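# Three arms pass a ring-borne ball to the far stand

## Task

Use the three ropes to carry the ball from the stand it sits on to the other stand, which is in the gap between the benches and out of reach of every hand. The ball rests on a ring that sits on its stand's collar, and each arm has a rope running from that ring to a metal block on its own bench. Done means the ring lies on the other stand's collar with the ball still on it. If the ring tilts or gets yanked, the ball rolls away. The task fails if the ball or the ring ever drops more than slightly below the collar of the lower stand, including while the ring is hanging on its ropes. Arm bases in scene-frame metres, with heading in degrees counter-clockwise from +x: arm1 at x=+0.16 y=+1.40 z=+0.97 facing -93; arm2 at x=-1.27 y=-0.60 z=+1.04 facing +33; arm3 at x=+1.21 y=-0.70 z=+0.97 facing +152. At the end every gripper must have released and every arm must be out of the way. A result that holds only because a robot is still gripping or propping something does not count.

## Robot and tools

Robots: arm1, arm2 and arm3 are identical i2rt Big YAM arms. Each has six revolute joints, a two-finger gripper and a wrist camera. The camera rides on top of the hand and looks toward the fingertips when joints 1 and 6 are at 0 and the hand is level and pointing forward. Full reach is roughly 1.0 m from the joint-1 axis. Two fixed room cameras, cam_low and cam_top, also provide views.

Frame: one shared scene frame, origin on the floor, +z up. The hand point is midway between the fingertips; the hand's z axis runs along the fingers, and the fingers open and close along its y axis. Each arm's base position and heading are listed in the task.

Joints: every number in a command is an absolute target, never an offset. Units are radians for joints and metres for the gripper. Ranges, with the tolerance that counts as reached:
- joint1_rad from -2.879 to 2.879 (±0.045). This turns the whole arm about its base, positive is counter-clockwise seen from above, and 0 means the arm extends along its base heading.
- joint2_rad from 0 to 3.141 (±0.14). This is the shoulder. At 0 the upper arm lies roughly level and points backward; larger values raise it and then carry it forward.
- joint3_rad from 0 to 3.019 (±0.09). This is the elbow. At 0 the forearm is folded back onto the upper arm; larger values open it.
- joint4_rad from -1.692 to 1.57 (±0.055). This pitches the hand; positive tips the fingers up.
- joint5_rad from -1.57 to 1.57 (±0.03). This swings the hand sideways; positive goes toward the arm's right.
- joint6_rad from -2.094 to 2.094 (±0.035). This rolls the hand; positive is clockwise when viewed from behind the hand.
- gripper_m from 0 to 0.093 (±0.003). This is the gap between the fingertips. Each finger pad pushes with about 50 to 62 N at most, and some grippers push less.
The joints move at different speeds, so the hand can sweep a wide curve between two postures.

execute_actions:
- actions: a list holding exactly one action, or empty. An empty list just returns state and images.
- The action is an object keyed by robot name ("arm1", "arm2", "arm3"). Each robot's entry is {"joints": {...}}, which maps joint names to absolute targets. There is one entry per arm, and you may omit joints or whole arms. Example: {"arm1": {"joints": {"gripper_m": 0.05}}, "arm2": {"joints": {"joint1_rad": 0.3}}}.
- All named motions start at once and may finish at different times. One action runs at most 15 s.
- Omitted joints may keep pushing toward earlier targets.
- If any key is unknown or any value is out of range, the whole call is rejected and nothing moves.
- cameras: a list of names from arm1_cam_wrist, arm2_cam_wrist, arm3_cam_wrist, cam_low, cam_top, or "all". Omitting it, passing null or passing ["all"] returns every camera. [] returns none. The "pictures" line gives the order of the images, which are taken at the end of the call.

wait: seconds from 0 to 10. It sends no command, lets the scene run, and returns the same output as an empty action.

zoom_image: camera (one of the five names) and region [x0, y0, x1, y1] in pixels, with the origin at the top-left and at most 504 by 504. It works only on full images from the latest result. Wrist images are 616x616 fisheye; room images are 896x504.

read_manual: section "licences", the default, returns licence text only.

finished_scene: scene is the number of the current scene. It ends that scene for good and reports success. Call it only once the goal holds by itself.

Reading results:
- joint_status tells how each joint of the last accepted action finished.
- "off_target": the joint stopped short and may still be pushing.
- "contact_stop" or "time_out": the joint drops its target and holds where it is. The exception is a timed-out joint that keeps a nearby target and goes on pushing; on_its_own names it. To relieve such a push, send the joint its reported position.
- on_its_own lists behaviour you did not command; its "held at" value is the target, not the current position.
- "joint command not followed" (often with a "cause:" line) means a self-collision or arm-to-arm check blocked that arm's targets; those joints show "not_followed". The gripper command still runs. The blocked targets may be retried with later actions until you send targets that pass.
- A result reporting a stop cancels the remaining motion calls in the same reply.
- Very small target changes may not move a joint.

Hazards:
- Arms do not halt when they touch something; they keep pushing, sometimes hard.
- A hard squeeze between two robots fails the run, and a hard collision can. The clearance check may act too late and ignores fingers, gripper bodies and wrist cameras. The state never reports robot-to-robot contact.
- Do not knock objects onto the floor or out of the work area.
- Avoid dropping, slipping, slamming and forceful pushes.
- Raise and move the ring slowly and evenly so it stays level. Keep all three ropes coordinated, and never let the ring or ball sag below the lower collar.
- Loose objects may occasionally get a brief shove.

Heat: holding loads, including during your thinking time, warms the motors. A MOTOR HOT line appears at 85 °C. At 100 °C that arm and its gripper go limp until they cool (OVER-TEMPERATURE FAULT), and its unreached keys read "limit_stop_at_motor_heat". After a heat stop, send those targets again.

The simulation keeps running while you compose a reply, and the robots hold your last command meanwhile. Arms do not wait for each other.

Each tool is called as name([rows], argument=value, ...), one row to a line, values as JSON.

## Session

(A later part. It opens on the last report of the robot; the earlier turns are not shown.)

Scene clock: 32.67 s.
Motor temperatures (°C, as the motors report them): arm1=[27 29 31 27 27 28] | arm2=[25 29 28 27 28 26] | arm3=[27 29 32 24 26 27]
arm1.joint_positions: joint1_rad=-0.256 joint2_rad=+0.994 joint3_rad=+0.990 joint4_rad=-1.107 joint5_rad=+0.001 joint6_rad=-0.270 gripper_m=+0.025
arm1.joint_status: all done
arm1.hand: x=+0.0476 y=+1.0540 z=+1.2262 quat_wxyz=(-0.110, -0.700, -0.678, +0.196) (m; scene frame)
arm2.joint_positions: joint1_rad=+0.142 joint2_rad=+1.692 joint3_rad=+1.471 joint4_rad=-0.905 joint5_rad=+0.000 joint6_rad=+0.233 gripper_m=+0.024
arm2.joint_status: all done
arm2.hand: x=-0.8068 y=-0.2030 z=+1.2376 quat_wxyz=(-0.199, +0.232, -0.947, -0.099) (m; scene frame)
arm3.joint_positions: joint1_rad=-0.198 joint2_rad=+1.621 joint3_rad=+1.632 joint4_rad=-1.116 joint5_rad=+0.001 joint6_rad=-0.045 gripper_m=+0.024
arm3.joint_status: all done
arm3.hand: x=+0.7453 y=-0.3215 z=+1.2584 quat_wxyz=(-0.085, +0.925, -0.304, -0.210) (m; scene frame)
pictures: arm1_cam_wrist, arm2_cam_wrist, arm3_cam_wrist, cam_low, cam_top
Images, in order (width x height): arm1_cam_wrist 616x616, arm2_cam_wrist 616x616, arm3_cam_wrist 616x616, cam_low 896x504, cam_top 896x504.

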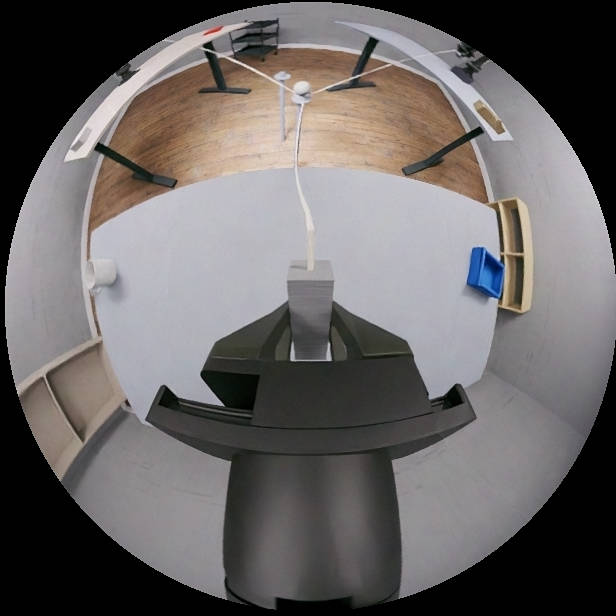

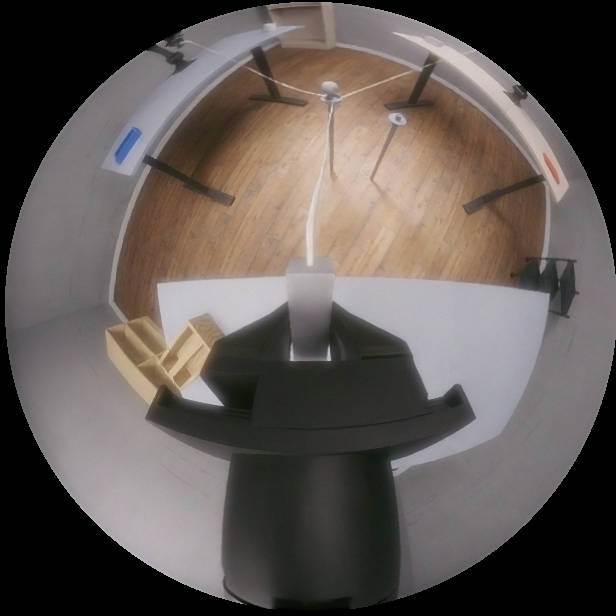

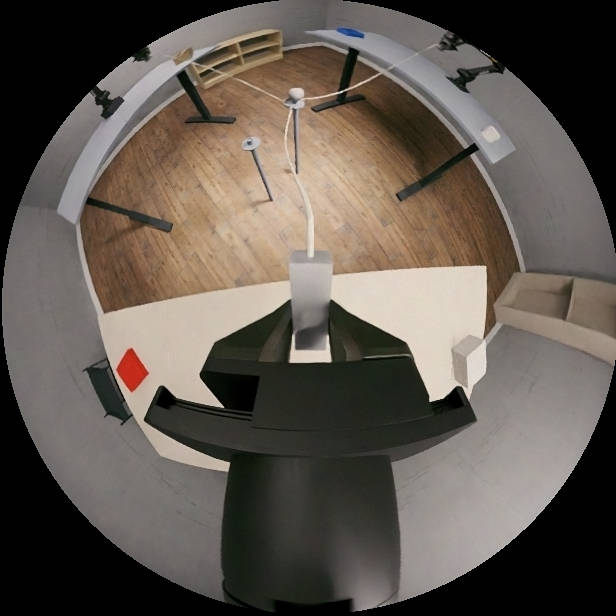

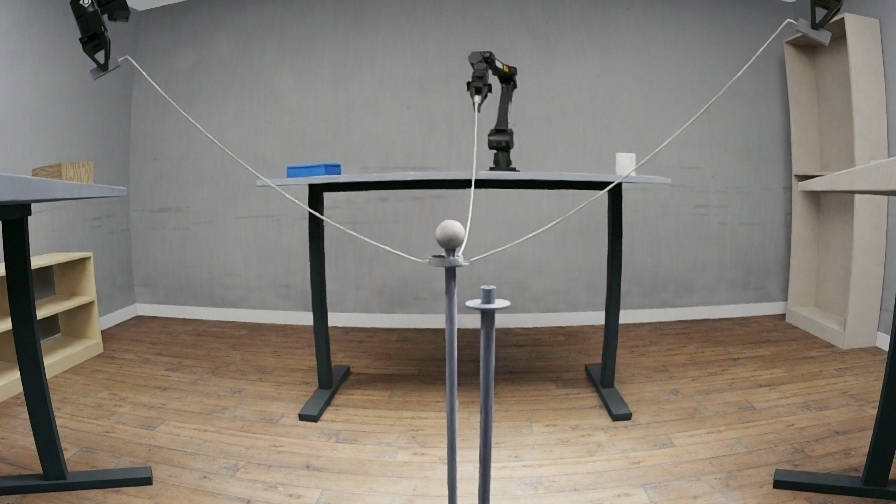

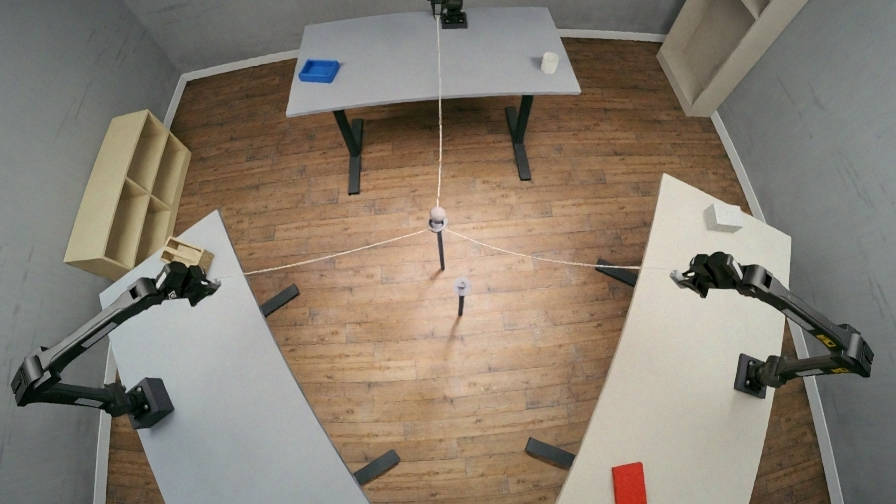

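execute_actions([
  {"arm1":{"joints":{"joint3_rad":1.105,"joint4_rad":-1.195}},"arm2":{"joints":{"joint3_rad":1.58,"joint4_rad":-1.0}},"arm3":{"joints":{"joint3_rad":1.735,"joint4_rad":-1.21}}},
], cameras=["cam_low","cam_top","arm3_cam_wrist"])

zoom_image(camera="cam_low", region=[370, 190, 550, 330])

zoom_image(camera="cam_top", region=[390, 180, 510, 320])

Scene clock: 35.60 s.
Motor temperatures (°C, as the motors report them): arm1=[27 29 31 27 27 28] | arm2=[25 29 29 27 28 26] | arm3=[27 29 33 24 26 27]
arm1.joint_positions: joint1_rad=-0.256 joint2_rad=+0.996 joint3_rad=+1.040 joint4_rad=-1.190 joint5_rad=+0.001 joint6_rad=-0.270 gripper_m=+0.025
arm1.joint_status: all done
arm1.hand: x=+0.0497 y=+1.0612 z=+1.2408 quat_wxyz=(-0.102, -0.703, -0.680, +0.181) (m; scene frame)
arm2.joint_positions: joint1_rad=+0.142 joint2_rad=+1.692 joint3_rad=+1.508 joint4_rad=-0.986 joint5_rad=+0.000 joint6_rad=+0.234 gripper_m=+0.024
arm2.joint_status: all done
arm2.hand: x=-0.8122 y=-0.2076 z=+1.2470 quat_wxyz=(-0.179, +0.233, -0.952, -0.090) (m; scene frame)
arm3.joint_positions: joint1_rad=-0.198 joint2_rad=+1.622 joint3_rad=+1.686 joint4_rad=-1.198 joint5_rad=+0.001 joint6_rad=-0.045 gripper_m=+0.024
arm3.joint_status: all done
arm3.hand: x=+0.7503 y=-0.3259 z=+1.2761 quat_wxyz=(-0.080, +0.928, -0.305, -0.198) (m; scene frame)
pictures: arm3_cam_wrist, cam_low, cam_top
Images, in order (width x height): arm3_cam_wrist 616x616, cam_low 896x504, cam_top 896x504.

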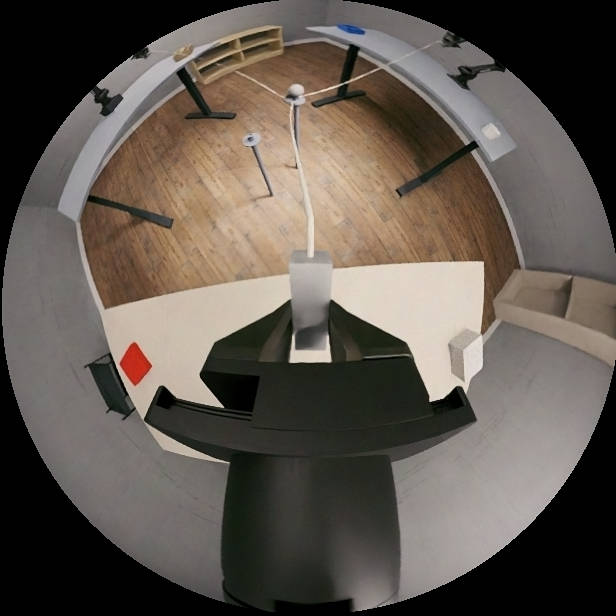

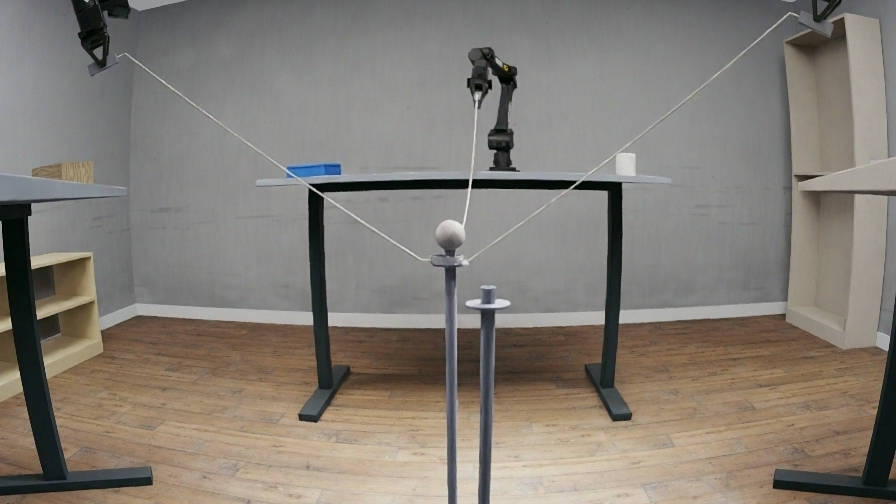

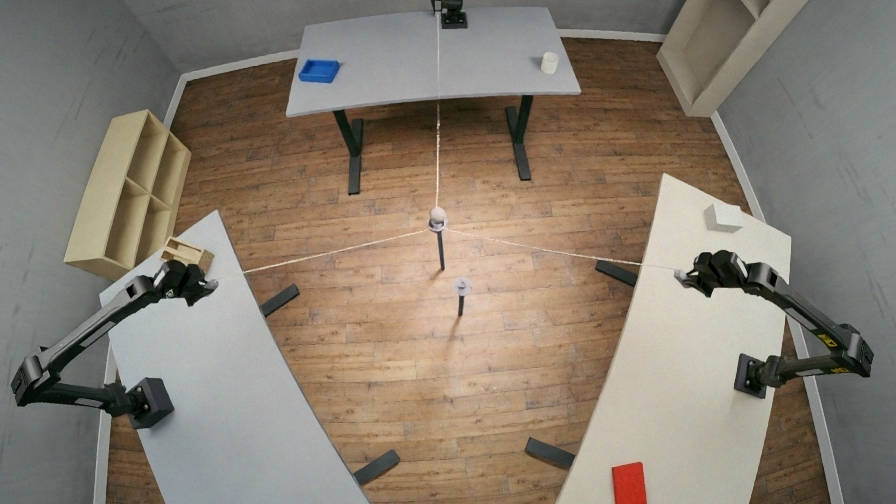

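Region (370, 190, 550, 330) of cam_low's 896x504 image, scaled by 2.800, with more detail than that image has.

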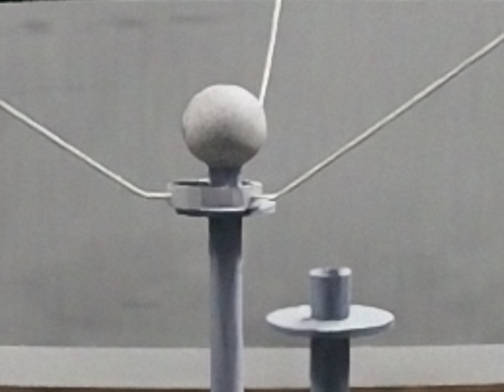

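Region (390, 180, 510, 320) of cam_top's 896x504 image, scaled by 3.600, with more detail than that image has; it fills the left 432 columns of this view, and the rest is white.

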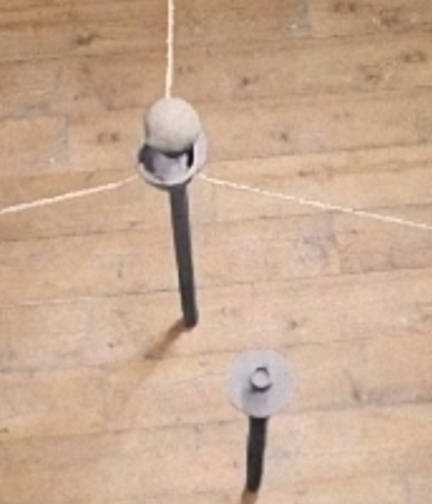

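execute_actions([
  {"arm1":{"joints":{"joint4_rad":-1.3}},"arm3":{"joints":{"joint4_rad":-1.26}}},
], cameras=["cam_low","cam_top"])

zoom_image(camera="cam_low", region=[370, 190, 550, 330])

zoom_image(camera="cam_top", region=[390, 180, 510, 320])

Scene clock: 37.90 s.
Motor temperatures (°C, as the motors report them): arm1=[27 29 32 27 27 28] | arm2=[25 29 30 27 28 26] | arm3=[27 29 34 24 26 27]
arm1.joint_positions: joint1_rad=-0.256 joint2_rad=+0.996 joint3_rad=+1.040 joint4_rad=-1.295 joint5_rad=+0.001 joint6_rad=-0.270 gripper_m=+0.025
arm1.joint_status: all done
arm1.hand: x=+0.0569 y=+1.0841 z=+1.2317 quat_wxyz=(-0.077, -0.709, -0.687, +0.135) (m; scene frame)
arm2.joint_positions: joint1_rad=+0.142 joint2_rad=+1.692 joint3_rad=+1.508 joint4_rad=-0.986 joint5_rad=+0.000 joint6_rad=+0.234 gripper_m=+0.024
arm2.joint_status: not commanded
arm2.hand: x=-0.8122 y=-0.2076 z=+1.2470 quat_wxyz=(-0.179, +0.233, -0.952, -0.090) (m; scene frame)
arm3.joint_positions: joint1_rad=-0.198 joint2_rad=+1.622 joint3_rad=+1.686 joint4_rad=-1.247 joint5_rad=+0.001 joint6_rad=-0.045 gripper_m=+0.024
arm3.joint_status: all done
arm3.hand: x=+0.7589 y=-0.3327 z=+1.2715 quat_wxyz=(-0.072, +0.933, -0.306, -0.176) (m; scene frame)
pictures: cam_low, cam_top
Images, in order (width x height): cam_low 896x504, cam_top 896x504.

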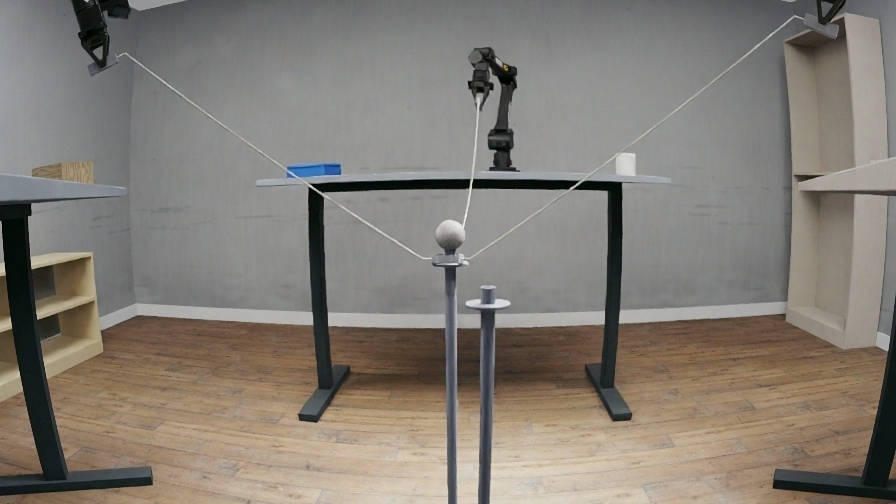

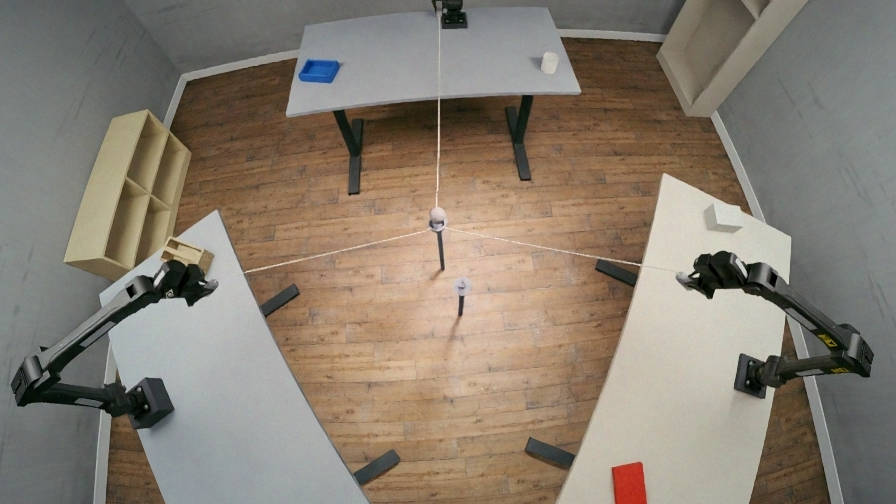

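Region (370, 190, 550, 330) of cam_low's 896x504 image, scaled by 2.800, with more detail than that image has.

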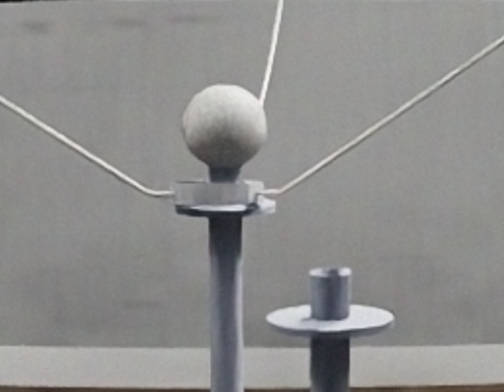

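Region (390, 180, 510, 320) of cam_top's 896x504 image, scaled by 3.600, with more detail than that image has; it fills the left 432 columns of this view, and the rest is white.

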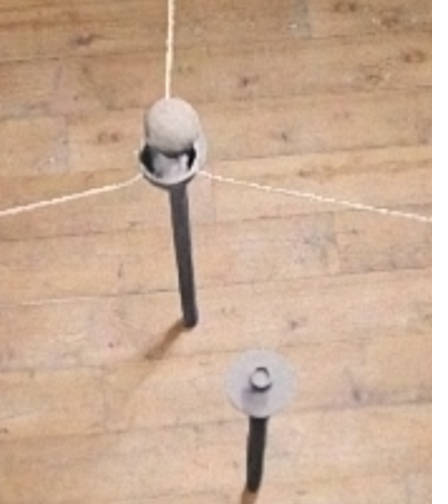

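Still slightly left. Lift further, raising the elbows too.

execute_actions([
  {"arm1":{"joints":{"joint3_rad":1.18,"joint4_rad":-1.37}},"arm2":{"joints":{"joint3_rad":1.62,"joint4_rad":-1.04}},"arm3":{"joints":{"joint3_rad":1.78,"joint4_rad":-1.34}}},
], cameras=["cam_low","cam_top"])

zoom_image(camera="cam_low", region=[370, 190, 550, 330])

zoom_image(camera="cam_top", region=[390, 180, 510, 320])

Scene clock: 40.23 s.
Motor temperatures (°C, as the motors report them): arm1=[27 29 33 27 27 28] | arm2=[25 29 30 27 28 26] | arm3=[27 29 34 24 26 27]
arm1.joint_positions: joint1_rad=-0.256 joint2_rad=+0.998 joint3_rad=+1.122 joint4_rad=-1.364 joint5_rad=+0.001 joint6_rad=-0.270 gripper_m=+0.025
arm1.joint_status: all done
arm1.hand: x=+0.0565 y=+1.0835 z=+1.2633 quat_wxyz=(-0.080, -0.709, -0.687, +0.140) (m; scene frame)
arm2.joint_positions: joint1_rad=+0.142 joint2_rad=+1.692 joint3_rad=+1.549 joint4_rad=-1.026 joint5_rad=+0.000 joint6_rad=+0.234 gripper_m=+0.024
arm2.joint_status: all done
arm2.hand: x=-0.8101 y=-0.2056 z=+1.2628 quat_wxyz=(-0.180, +0.233, -0.951, -0.090) (m; scene frame)
arm3.joint_positions: joint1_rad=-0.198 joint2_rad=+1.623 joint3_rad=+1.728 joint4_rad=-1.324 joint5_rad=+0.001 joint6_rad=-0.045 gripper_m=+0.024
arm3.joint_status: all done
arm3.hand: x=+0.7659 y=-0.3386 z=+1.2831 quat_wxyz=(-0.065, +0.936, -0.308, -0.158) (m; scene frame)
pictures: cam_low, cam_top
Images, in order (width x height): cam_low 896x504, cam_top 896x504.

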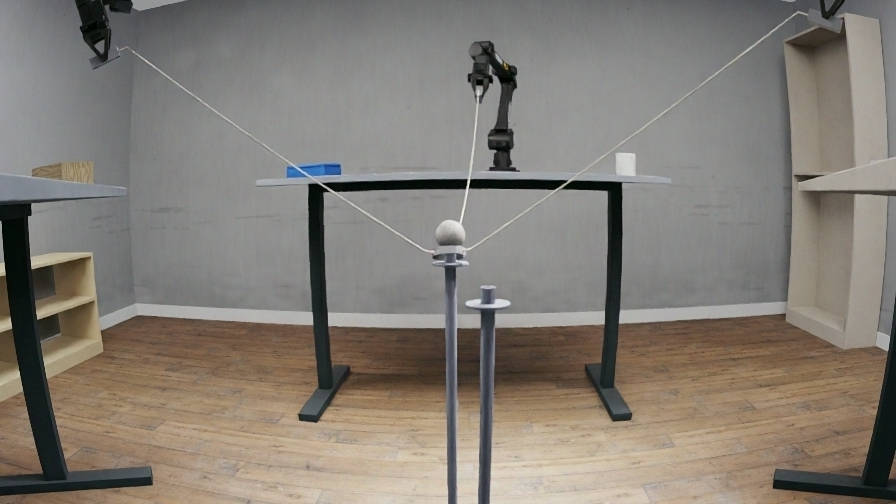

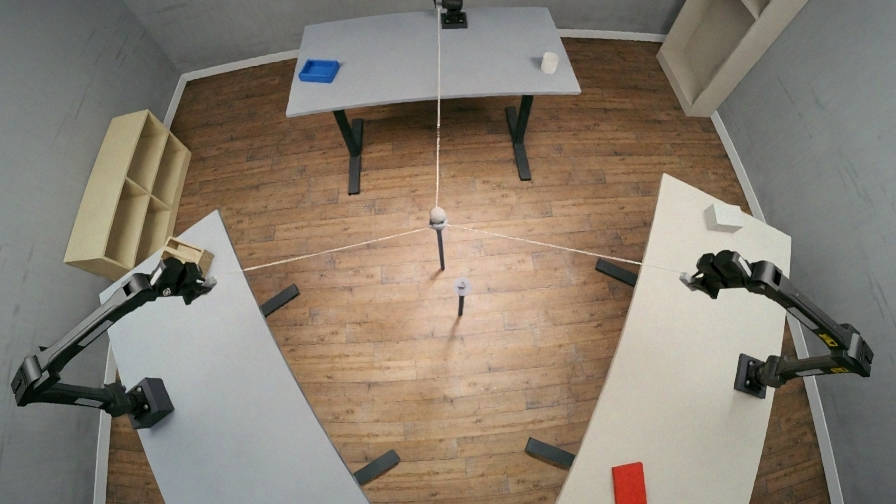

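Region (370, 190, 550, 330) of cam_low's 896x504 image, scaled by 2.800, with more detail than that image has.

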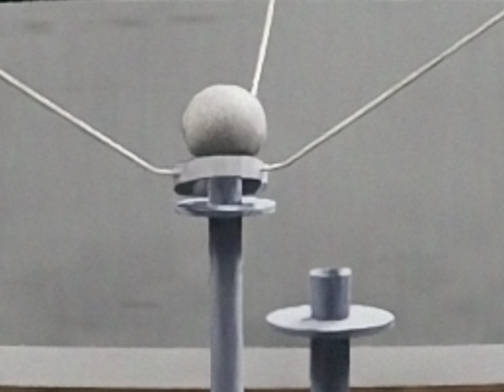

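Region (390, 180, 510, 320) of cam_top's 896x504 image, scaled by 3.600, with more detail than that image has; it fills the left 432 columns of this view, and the rest is white.

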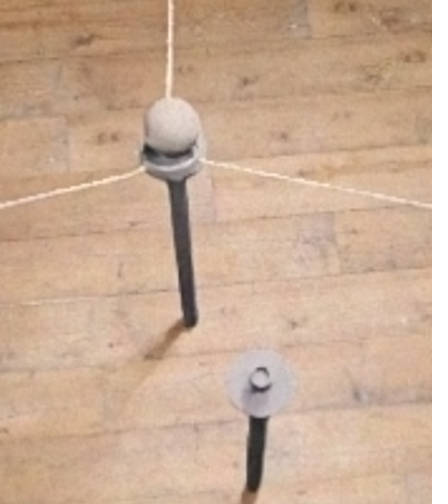

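execute_actions([
  {"arm1":{"joints":{"joint3_rad":1.23,"joint4_rad":-1.43}},"arm2":{"joints":{"joint4_rad":-0.99}}},
], cameras=["cam_low","cam_top"])

zoom_image(camera="cam_low", region=[370, 190, 550, 330])

zoom_image(camera="cam_top", region=[390, 180, 510, 320])

Scene clock: 42.53 s.
Motor temperatures (°C, as the motors report them): arm1=[27 29 33 27 27 28] | arm2=[25 29 31 27 28 26] | arm3=[27 29 35 24 26 27]
arm1.joint_positions: joint1_rad=-0.256 joint2_rad=+0.998 joint3_rad=+1.166 joint4_rad=-1.424 joint5_rad=+0.001 joint6_rad=-0.270 gripper_m=+0.025
arm1.joint_status: all done
arm1.hand: x=+0.0581 y=+1.0892 z=+1.2789 quat_wxyz=(-0.076, -0.710, -0.688, +0.133) (m; scene frame)
arm2.joint_positions: joint1_rad=+0.142 joint2_rad=+1.692 joint3_rad=+1.549 joint4_rad=-1.010 joint5_rad=+0.000 joint6_rad=+0.234 gripper_m=+0.024
arm2.joint_status: all done
arm2.hand: x=-0.8074 y=-0.2033 z=+1.2644 quat_wxyz=(-0.187, +0.233, -0.950, -0.094) (m; scene frame)
arm3.joint_positions: joint1_rad=-0.198 joint2_rad=+1.623 joint3_rad=+1.728 joint4_rad=-1.324 joint5_rad=+0.001 joint6_rad=-0.045 gripper_m=+0.024
arm3.joint_status: not commanded
arm3.hand: x=+0.7659 y=-0.3386 z=+1.2831 quat_wxyz=(-0.065, +0.936, -0.308, -0.158) (m; scene frame)
pictures: cam_low, cam_top
Images, in order (width x height): cam_low 896x504, cam_top 896x504.

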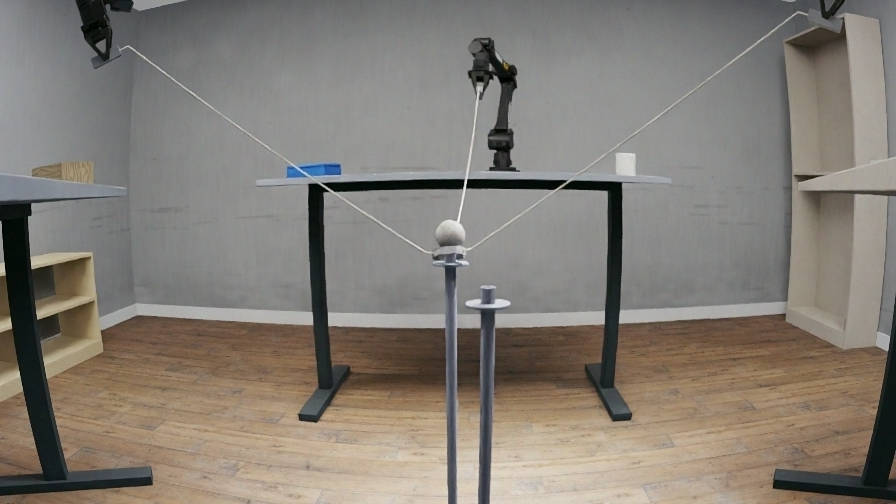

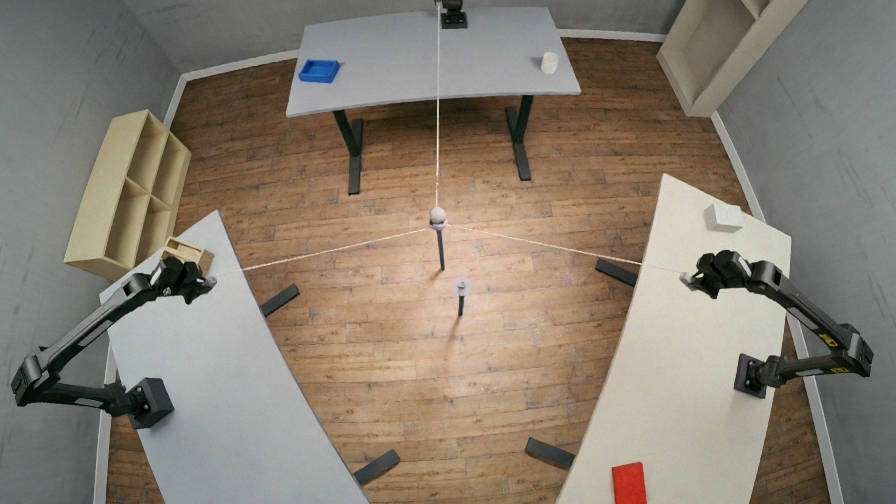

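Region (370, 190, 550, 330) of cam_low's 896x504 image, scaled by 2.800, with more detail than that image has.

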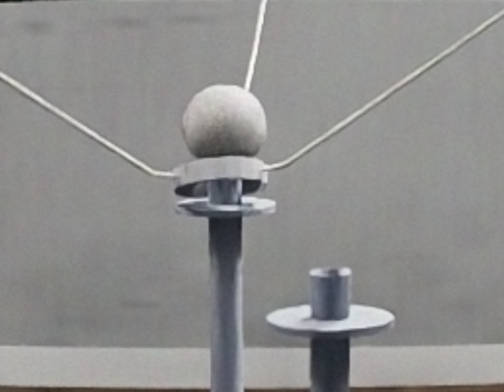

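Region (390, 180, 510, 320) of cam_top's 896x504 image, scaled by 3.600, with more detail than that image has; it fills the left 432 columns of this view, and the rest is white.

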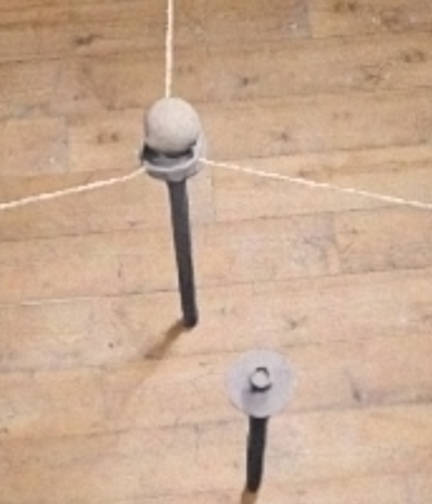

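Rope 1 was still slack. More.

execute_actions([
  {"arm1":{"joints":{"joint3_rad":1.27,"joint4_rad":-1.49}}},
], cameras=["cam_low","cam_top"])

zoom_image(camera="cam_low", region=[370, 190, 550, 330])

zoom_image(camera="cam_top", region=[390, 180, 510, 320])

Scene clock: 44.27 s.
Motor temperatures (°C, as the motors report them): arm1=[27 29 33 27 27 28] | arm2=[25 29 31 27 28 26] | arm3=[27 29 35 24 26 27]
arm1.joint_positions: joint1_rad=-0.256 joint2_rad=+0.999 joint3_rad=+1.204 joint4_rad=-1.483 joint5_rad=+0.001 joint6_rad=-0.270 gripper_m=+0.025
arm1.joint_status: all done
arm1.hand: x=+0.0602 y=+1.0963 z=+1.2912 quat_wxyz=(-0.071, -0.711, -0.689, +0.124) (m; scene frame)
arm2.joint_positions: joint1_rad=+0.142 joint2_rad=+1.692 joint3_rad=+1.549 joint4_rad=-1.010 joint5_rad=+0.000 joint6_rad=+0.234 gripper_m=+0.024
arm2.joint_status: not commanded
arm2.hand: x=-0.8074 y=-0.2033 z=+1.2644 quat_wxyz=(-0.187, +0.233, -0.950, -0.094) (m; scene frame)
arm3.joint_positions: joint1_rad=-0.198 joint2_rad=+1.623 joint3_rad=+1.728 joint4_rad=-1.327 joint5_rad=+0.001 joint6_rad=-0.045 gripper_m=+0.024
arm3.joint_status: not commanded
arm3.hand: x=+0.7663 y=-0.3389 z=+1.2829 quat_wxyz=(-0.065, +0.936, -0.308, -0.157) (m; scene frame)
pictures: cam_low, cam_top
Images, in order (width x height): cam_low 896x504, cam_top 896x504.

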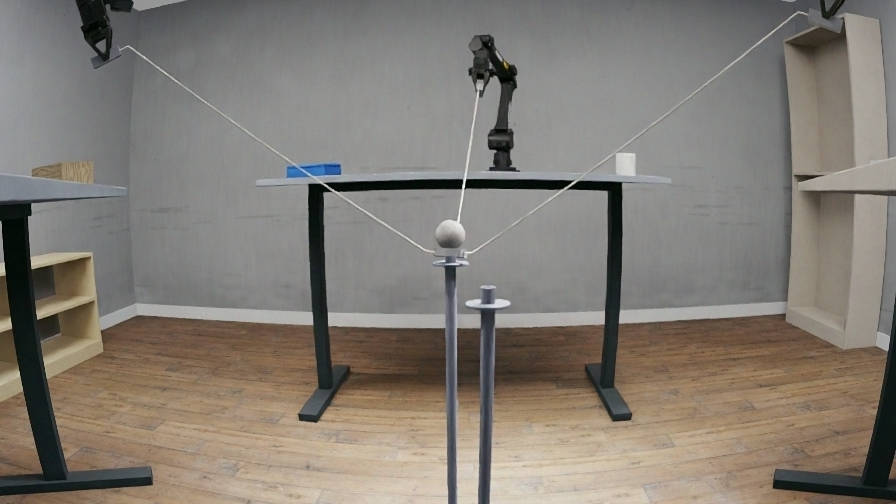

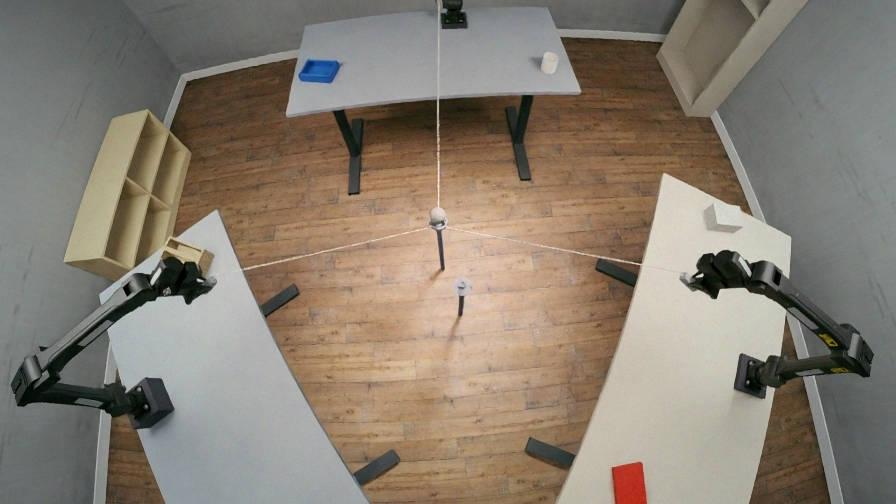

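Region (370, 190, 550, 330) of cam_low's 896x504 image, scaled by 2.800, with more detail than that image has.

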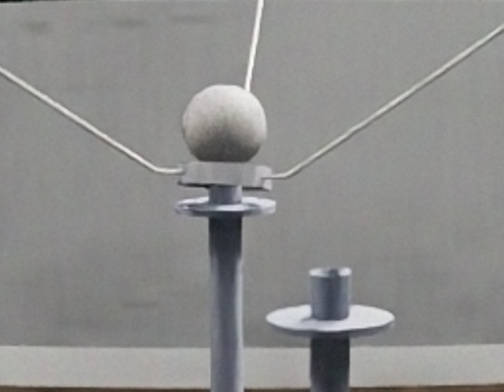

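Region (390, 180, 510, 320) of cam_top's 896x504 image, scaled by 3.600, with more detail than that image has; it fills the left 432 columns of this view, and the rest is white.

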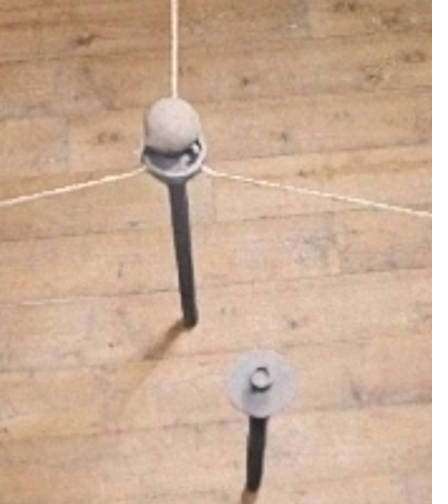

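execute_actions([
  {"arm1":{"joints":{"joint3_rad":1.31,"joint4_rad":-1.54}},"arm2":{"joints":{"joint3_rad":1.66,"joint4_rad":-1.07}},"arm3":{"joints":{"joint3_rad":1.82,"joint4_rad":-1.37}}},
], cameras=["cam_low","cam_top"])

zoom_image(camera="cam_low", region=[370, 190, 550, 330])

zoom_image(camera="cam_top", region=[390, 180, 510, 320])

Scene clock: 46.37 s.
Motor temperatures (°C, as the motors report them): arm1=[27 29 34 27 27 28] | arm2=[25 29 32 27 28 26] | arm3=[27 29 36 24 26 27]
arm1.joint_positions: joint1_rad=-0.256 joint2_rad=+1.000 joint3_rad=+1.244 joint4_rad=-1.533 joint5_rad=+0.001 joint6_rad=-0.270 gripper_m=+0.025
arm1.joint_status: all done
arm1.hand: x=+0.0617 y=+1.1013 z=+1.3052 quat_wxyz=(-0.068, -0.711, -0.689, +0.119) (m; scene frame)
arm2.joint_positions: joint1_rad=+0.142 joint2_rad=+1.693 joint3_rad=+1.588 joint4_rad=-1.056 joint5_rad=+0.000 joint6_rad=+0.235 gripper_m=+0.024
arm2.joint_status: all done
arm2.hand: x=-0.8073 y=-0.2031 z=+1.2777 quat_wxyz=(-0.183, +0.233, -0.951, -0.092) (m; scene frame)
arm3.joint_positions: joint1_rad=-0.198 joint2_rad=+1.624 joint3_rad=+1.770 joint4_rad=-1.357 joint5_rad=+0.001 joint6_rad=-0.045 gripper_m=+0.024
arm3.joint_status: all done
arm3.hand: x=+0.7654 y=-0.3383 z=+1.2996 quat_wxyz=(-0.067, +0.935, -0.307, -0.162) (m; scene frame)
pictures: cam_low, cam_top
Images, in order (width x height): cam_low 896x504, cam_top 896x504.

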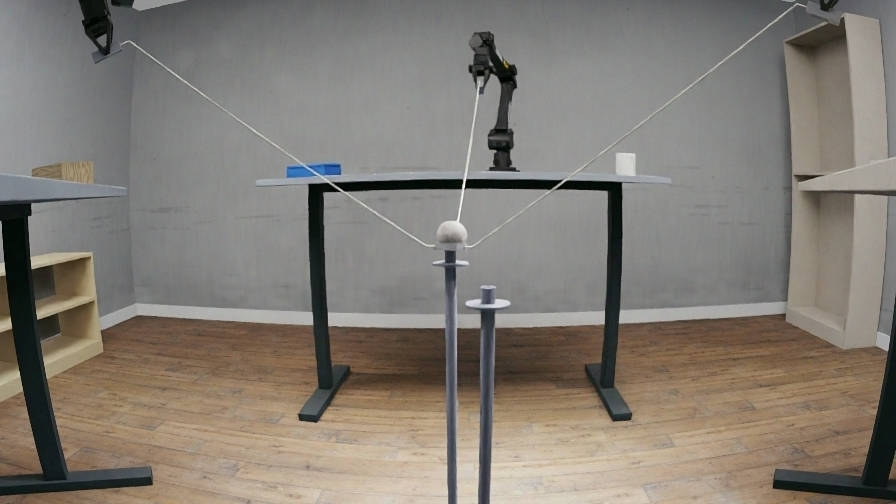

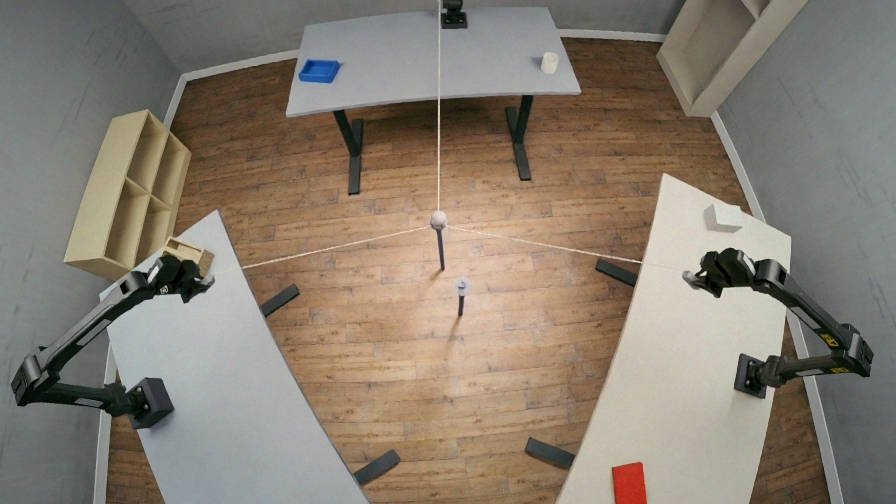

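Region (370, 190, 550, 330) of cam_low's 896x504 image, scaled by 2.800, with more detail than that image has.

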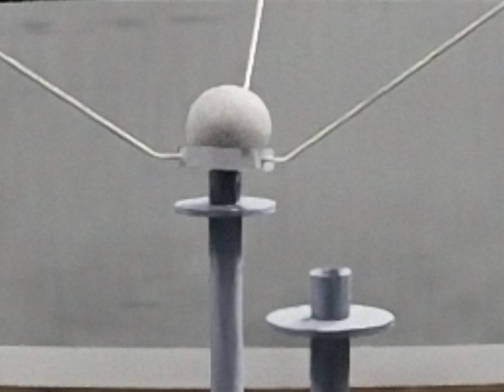

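Region (390, 180, 510, 320) of cam_top's 896x504 image, scaled by 3.600, with more detail than that image has; it fills the left 432 columns of this view, and the rest is white.

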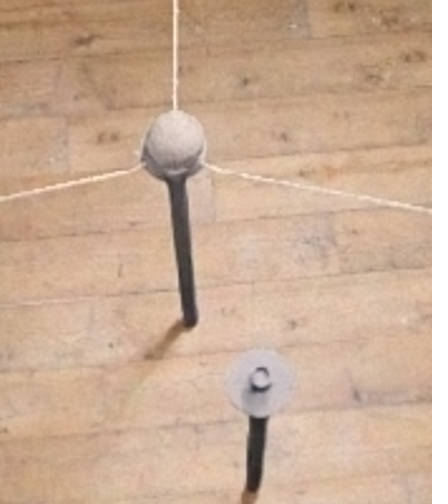

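Ball seated. Raise ~3 cm.

execute_actions([
  {"arm1":{"joints":{"joint3_rad":1.38,"joint4_rad":-1.59}},"arm2":{"joints":{"joint3_rad":1.74,"joint4_rad":-1.16}},"arm3":{"joints":{"joint3_rad":1.89,"joint4_rad":-1.43}}},
], cameras=["cam_low","cam_top"])

zoom_image(camera="cam_low", region=[370, 190, 550, 330])

Scene clock: 48.30 s.
Motor temperatures (°C, as the motors report them): arm1=[27 28 34 27 27 28] | arm2=[25 30 33 27 28 26] | arm3=[27 29 36 24 26 27]
arm1.joint_positions: joint1_rad=-0.256 joint2_rad=+1.004 joint3_rad=+1.317 joint4_rad=-1.580 joint5_rad=+0.001 joint6_rad=-0.270 gripper_m=+0.025
arm1.joint_status: all done
arm1.hand: x=+0.0617 y=+1.1019 z=+1.3326 quat_wxyz=(-0.073, -0.710, -0.688, +0.128) (m; scene frame)
arm2.joint_positions: joint1_rad=+0.142 joint2_rad=+1.697 joint3_rad=+1.672 joint4_rad=-1.145 joint5_rad=+0.000 joint6_rad=+0.235 gripper_m=+0.024
arm2.joint_status: all done
arm2.hand: x=-0.8063 y=-0.2021 z=+1.3070 quat_wxyz=(-0.180, +0.233, -0.952, -0.090) (m; scene frame)
arm3.joint_positions: joint1_rad=-0.198 joint2_rad=+1.628 joint3_rad=+1.842 joint4_rad=-1.415 joint5_rad=+0.001 joint6_rad=-0.045 gripper_m=+0.024
arm3.joint_status: all done
arm3.hand: x=+0.7658 y=-0.3390 z=+1.3258 quat_wxyz=(-0.069, +0.934, -0.307, -0.167) (m; scene frame)
pictures: cam_low, cam_top
Images, in order (width x height): cam_low 896x504, cam_top 896x504.

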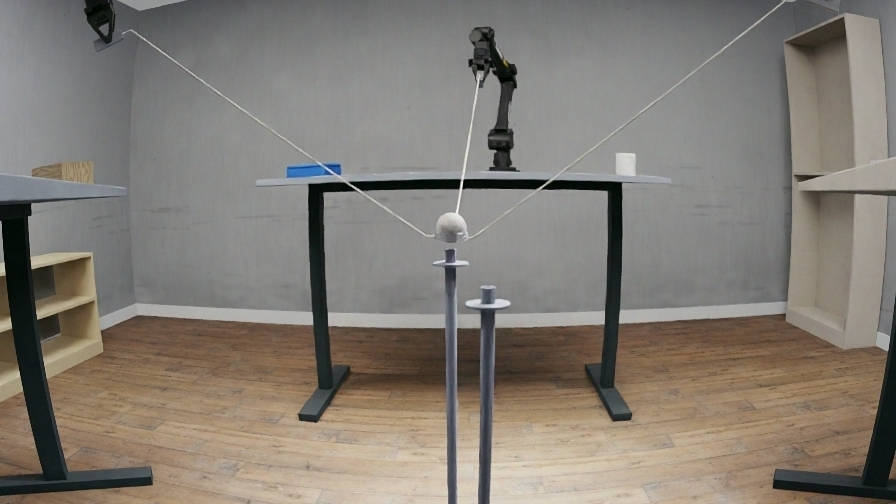

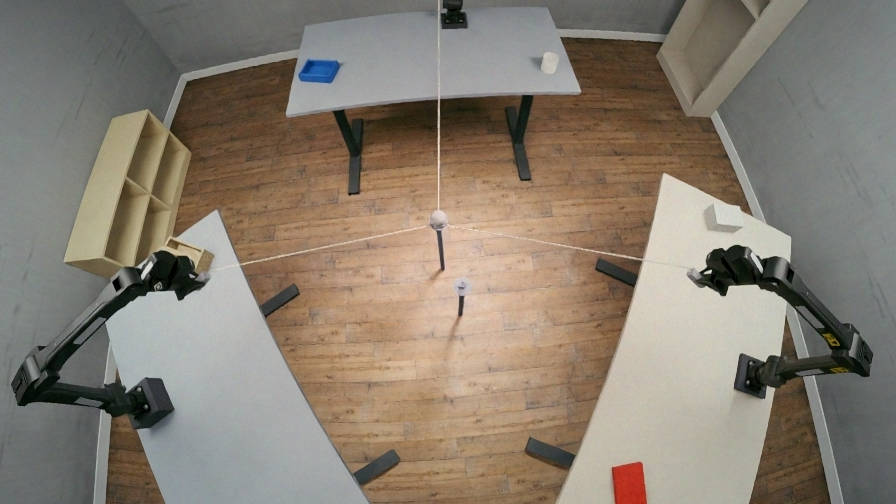

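Region (370, 190, 550, 330) of cam_low's 896x504 image, scaled by 2.800, with more detail than that image has.

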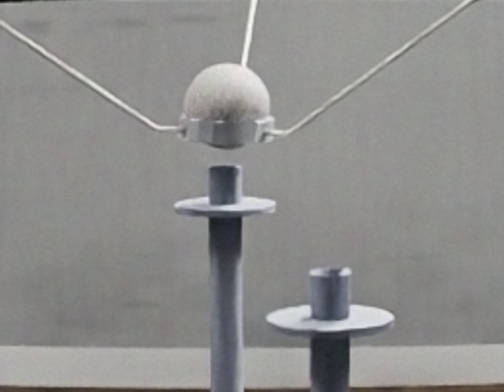

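execute_actions([
  {"arm1":{"joints":{"joint1_rad":-0.19,"joint2_rad":1.09,"joint3_rad":1.47,"joint4_rad":-1.59,"joint6_rad":-0.2}},"arm2":{"joints":{"joint1_rad":0.075,"joint2_rad":1.64,"joint4_rad":-1.2,"joint6_rad":0.17}},"arm3":{"joints":{"joint1_rad":-0.15,"joint2_rad":1.53,"joint3_rad":1.79,"joint4_rad":-1.45,"joint6_rad":0}}},
], cameras=["cam_low","cam_top"])

Scene clock: 53.90 s.
Motor temperatures (°C, as the motors report them): arm1=[27 28 34 27 27 28] | arm2=[25 30 34 27 28 26] | arm3=[27 29 36 24 26 27]
arm1.joint_positions: joint1_rad=-0.199 joint2_rad=+1.108 joint3_rad=+1.405 joint4_rad=-1.586 joint5_rad=+0.001 joint6_rad=-0.210 gripper_m=+0.025
arm1.joint_status: all done
arm1.hand: x=+0.0707 y=+1.0636 z=+1.3386 quat_wxyz=(-0.076, -0.712, -0.688, +0.115) (m; scene frame)
arm2.joint_positions: joint1_rad=+0.067 joint2_rad=+1.657 joint3_rad=+1.672 joint4_rad=-1.185 joint5_rad=+0.001 joint6_rad=+0.187 gripper_m=+0.024
arm2.joint_status: all done
arm2.hand: x=-0.7895 y=-0.2469 z=+1.3270 quat_wxyz=(-0.185, +0.220, -0.955, -0.079) (m; scene frame)
arm3.joint_positions: joint1_rad=-0.144 joint2_rad=+1.543 joint3_rad=+1.784 joint4_rad=-1.438 joint5_rad=+0.001 joint6_rad=-0.017 gripper_m=+0.024
arm3.joint_status: all done
arm3.hand: x=+0.7737 y=-0.3833 z=+1.3421 quat_wxyz=(-0.062, +0.938, -0.295, -0.171) (m; scene frame)
pictures: cam_low, cam_top
Images, in order (width x height): cam_low 896x504, cam_top 896x504.

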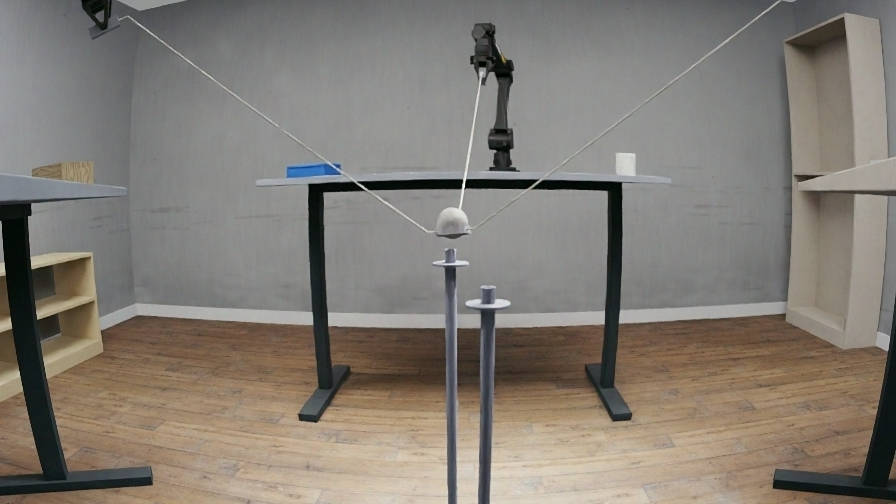

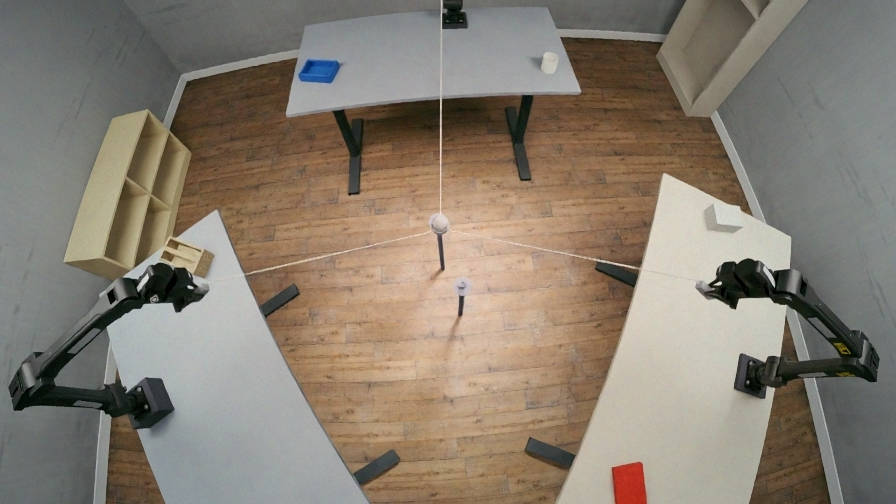

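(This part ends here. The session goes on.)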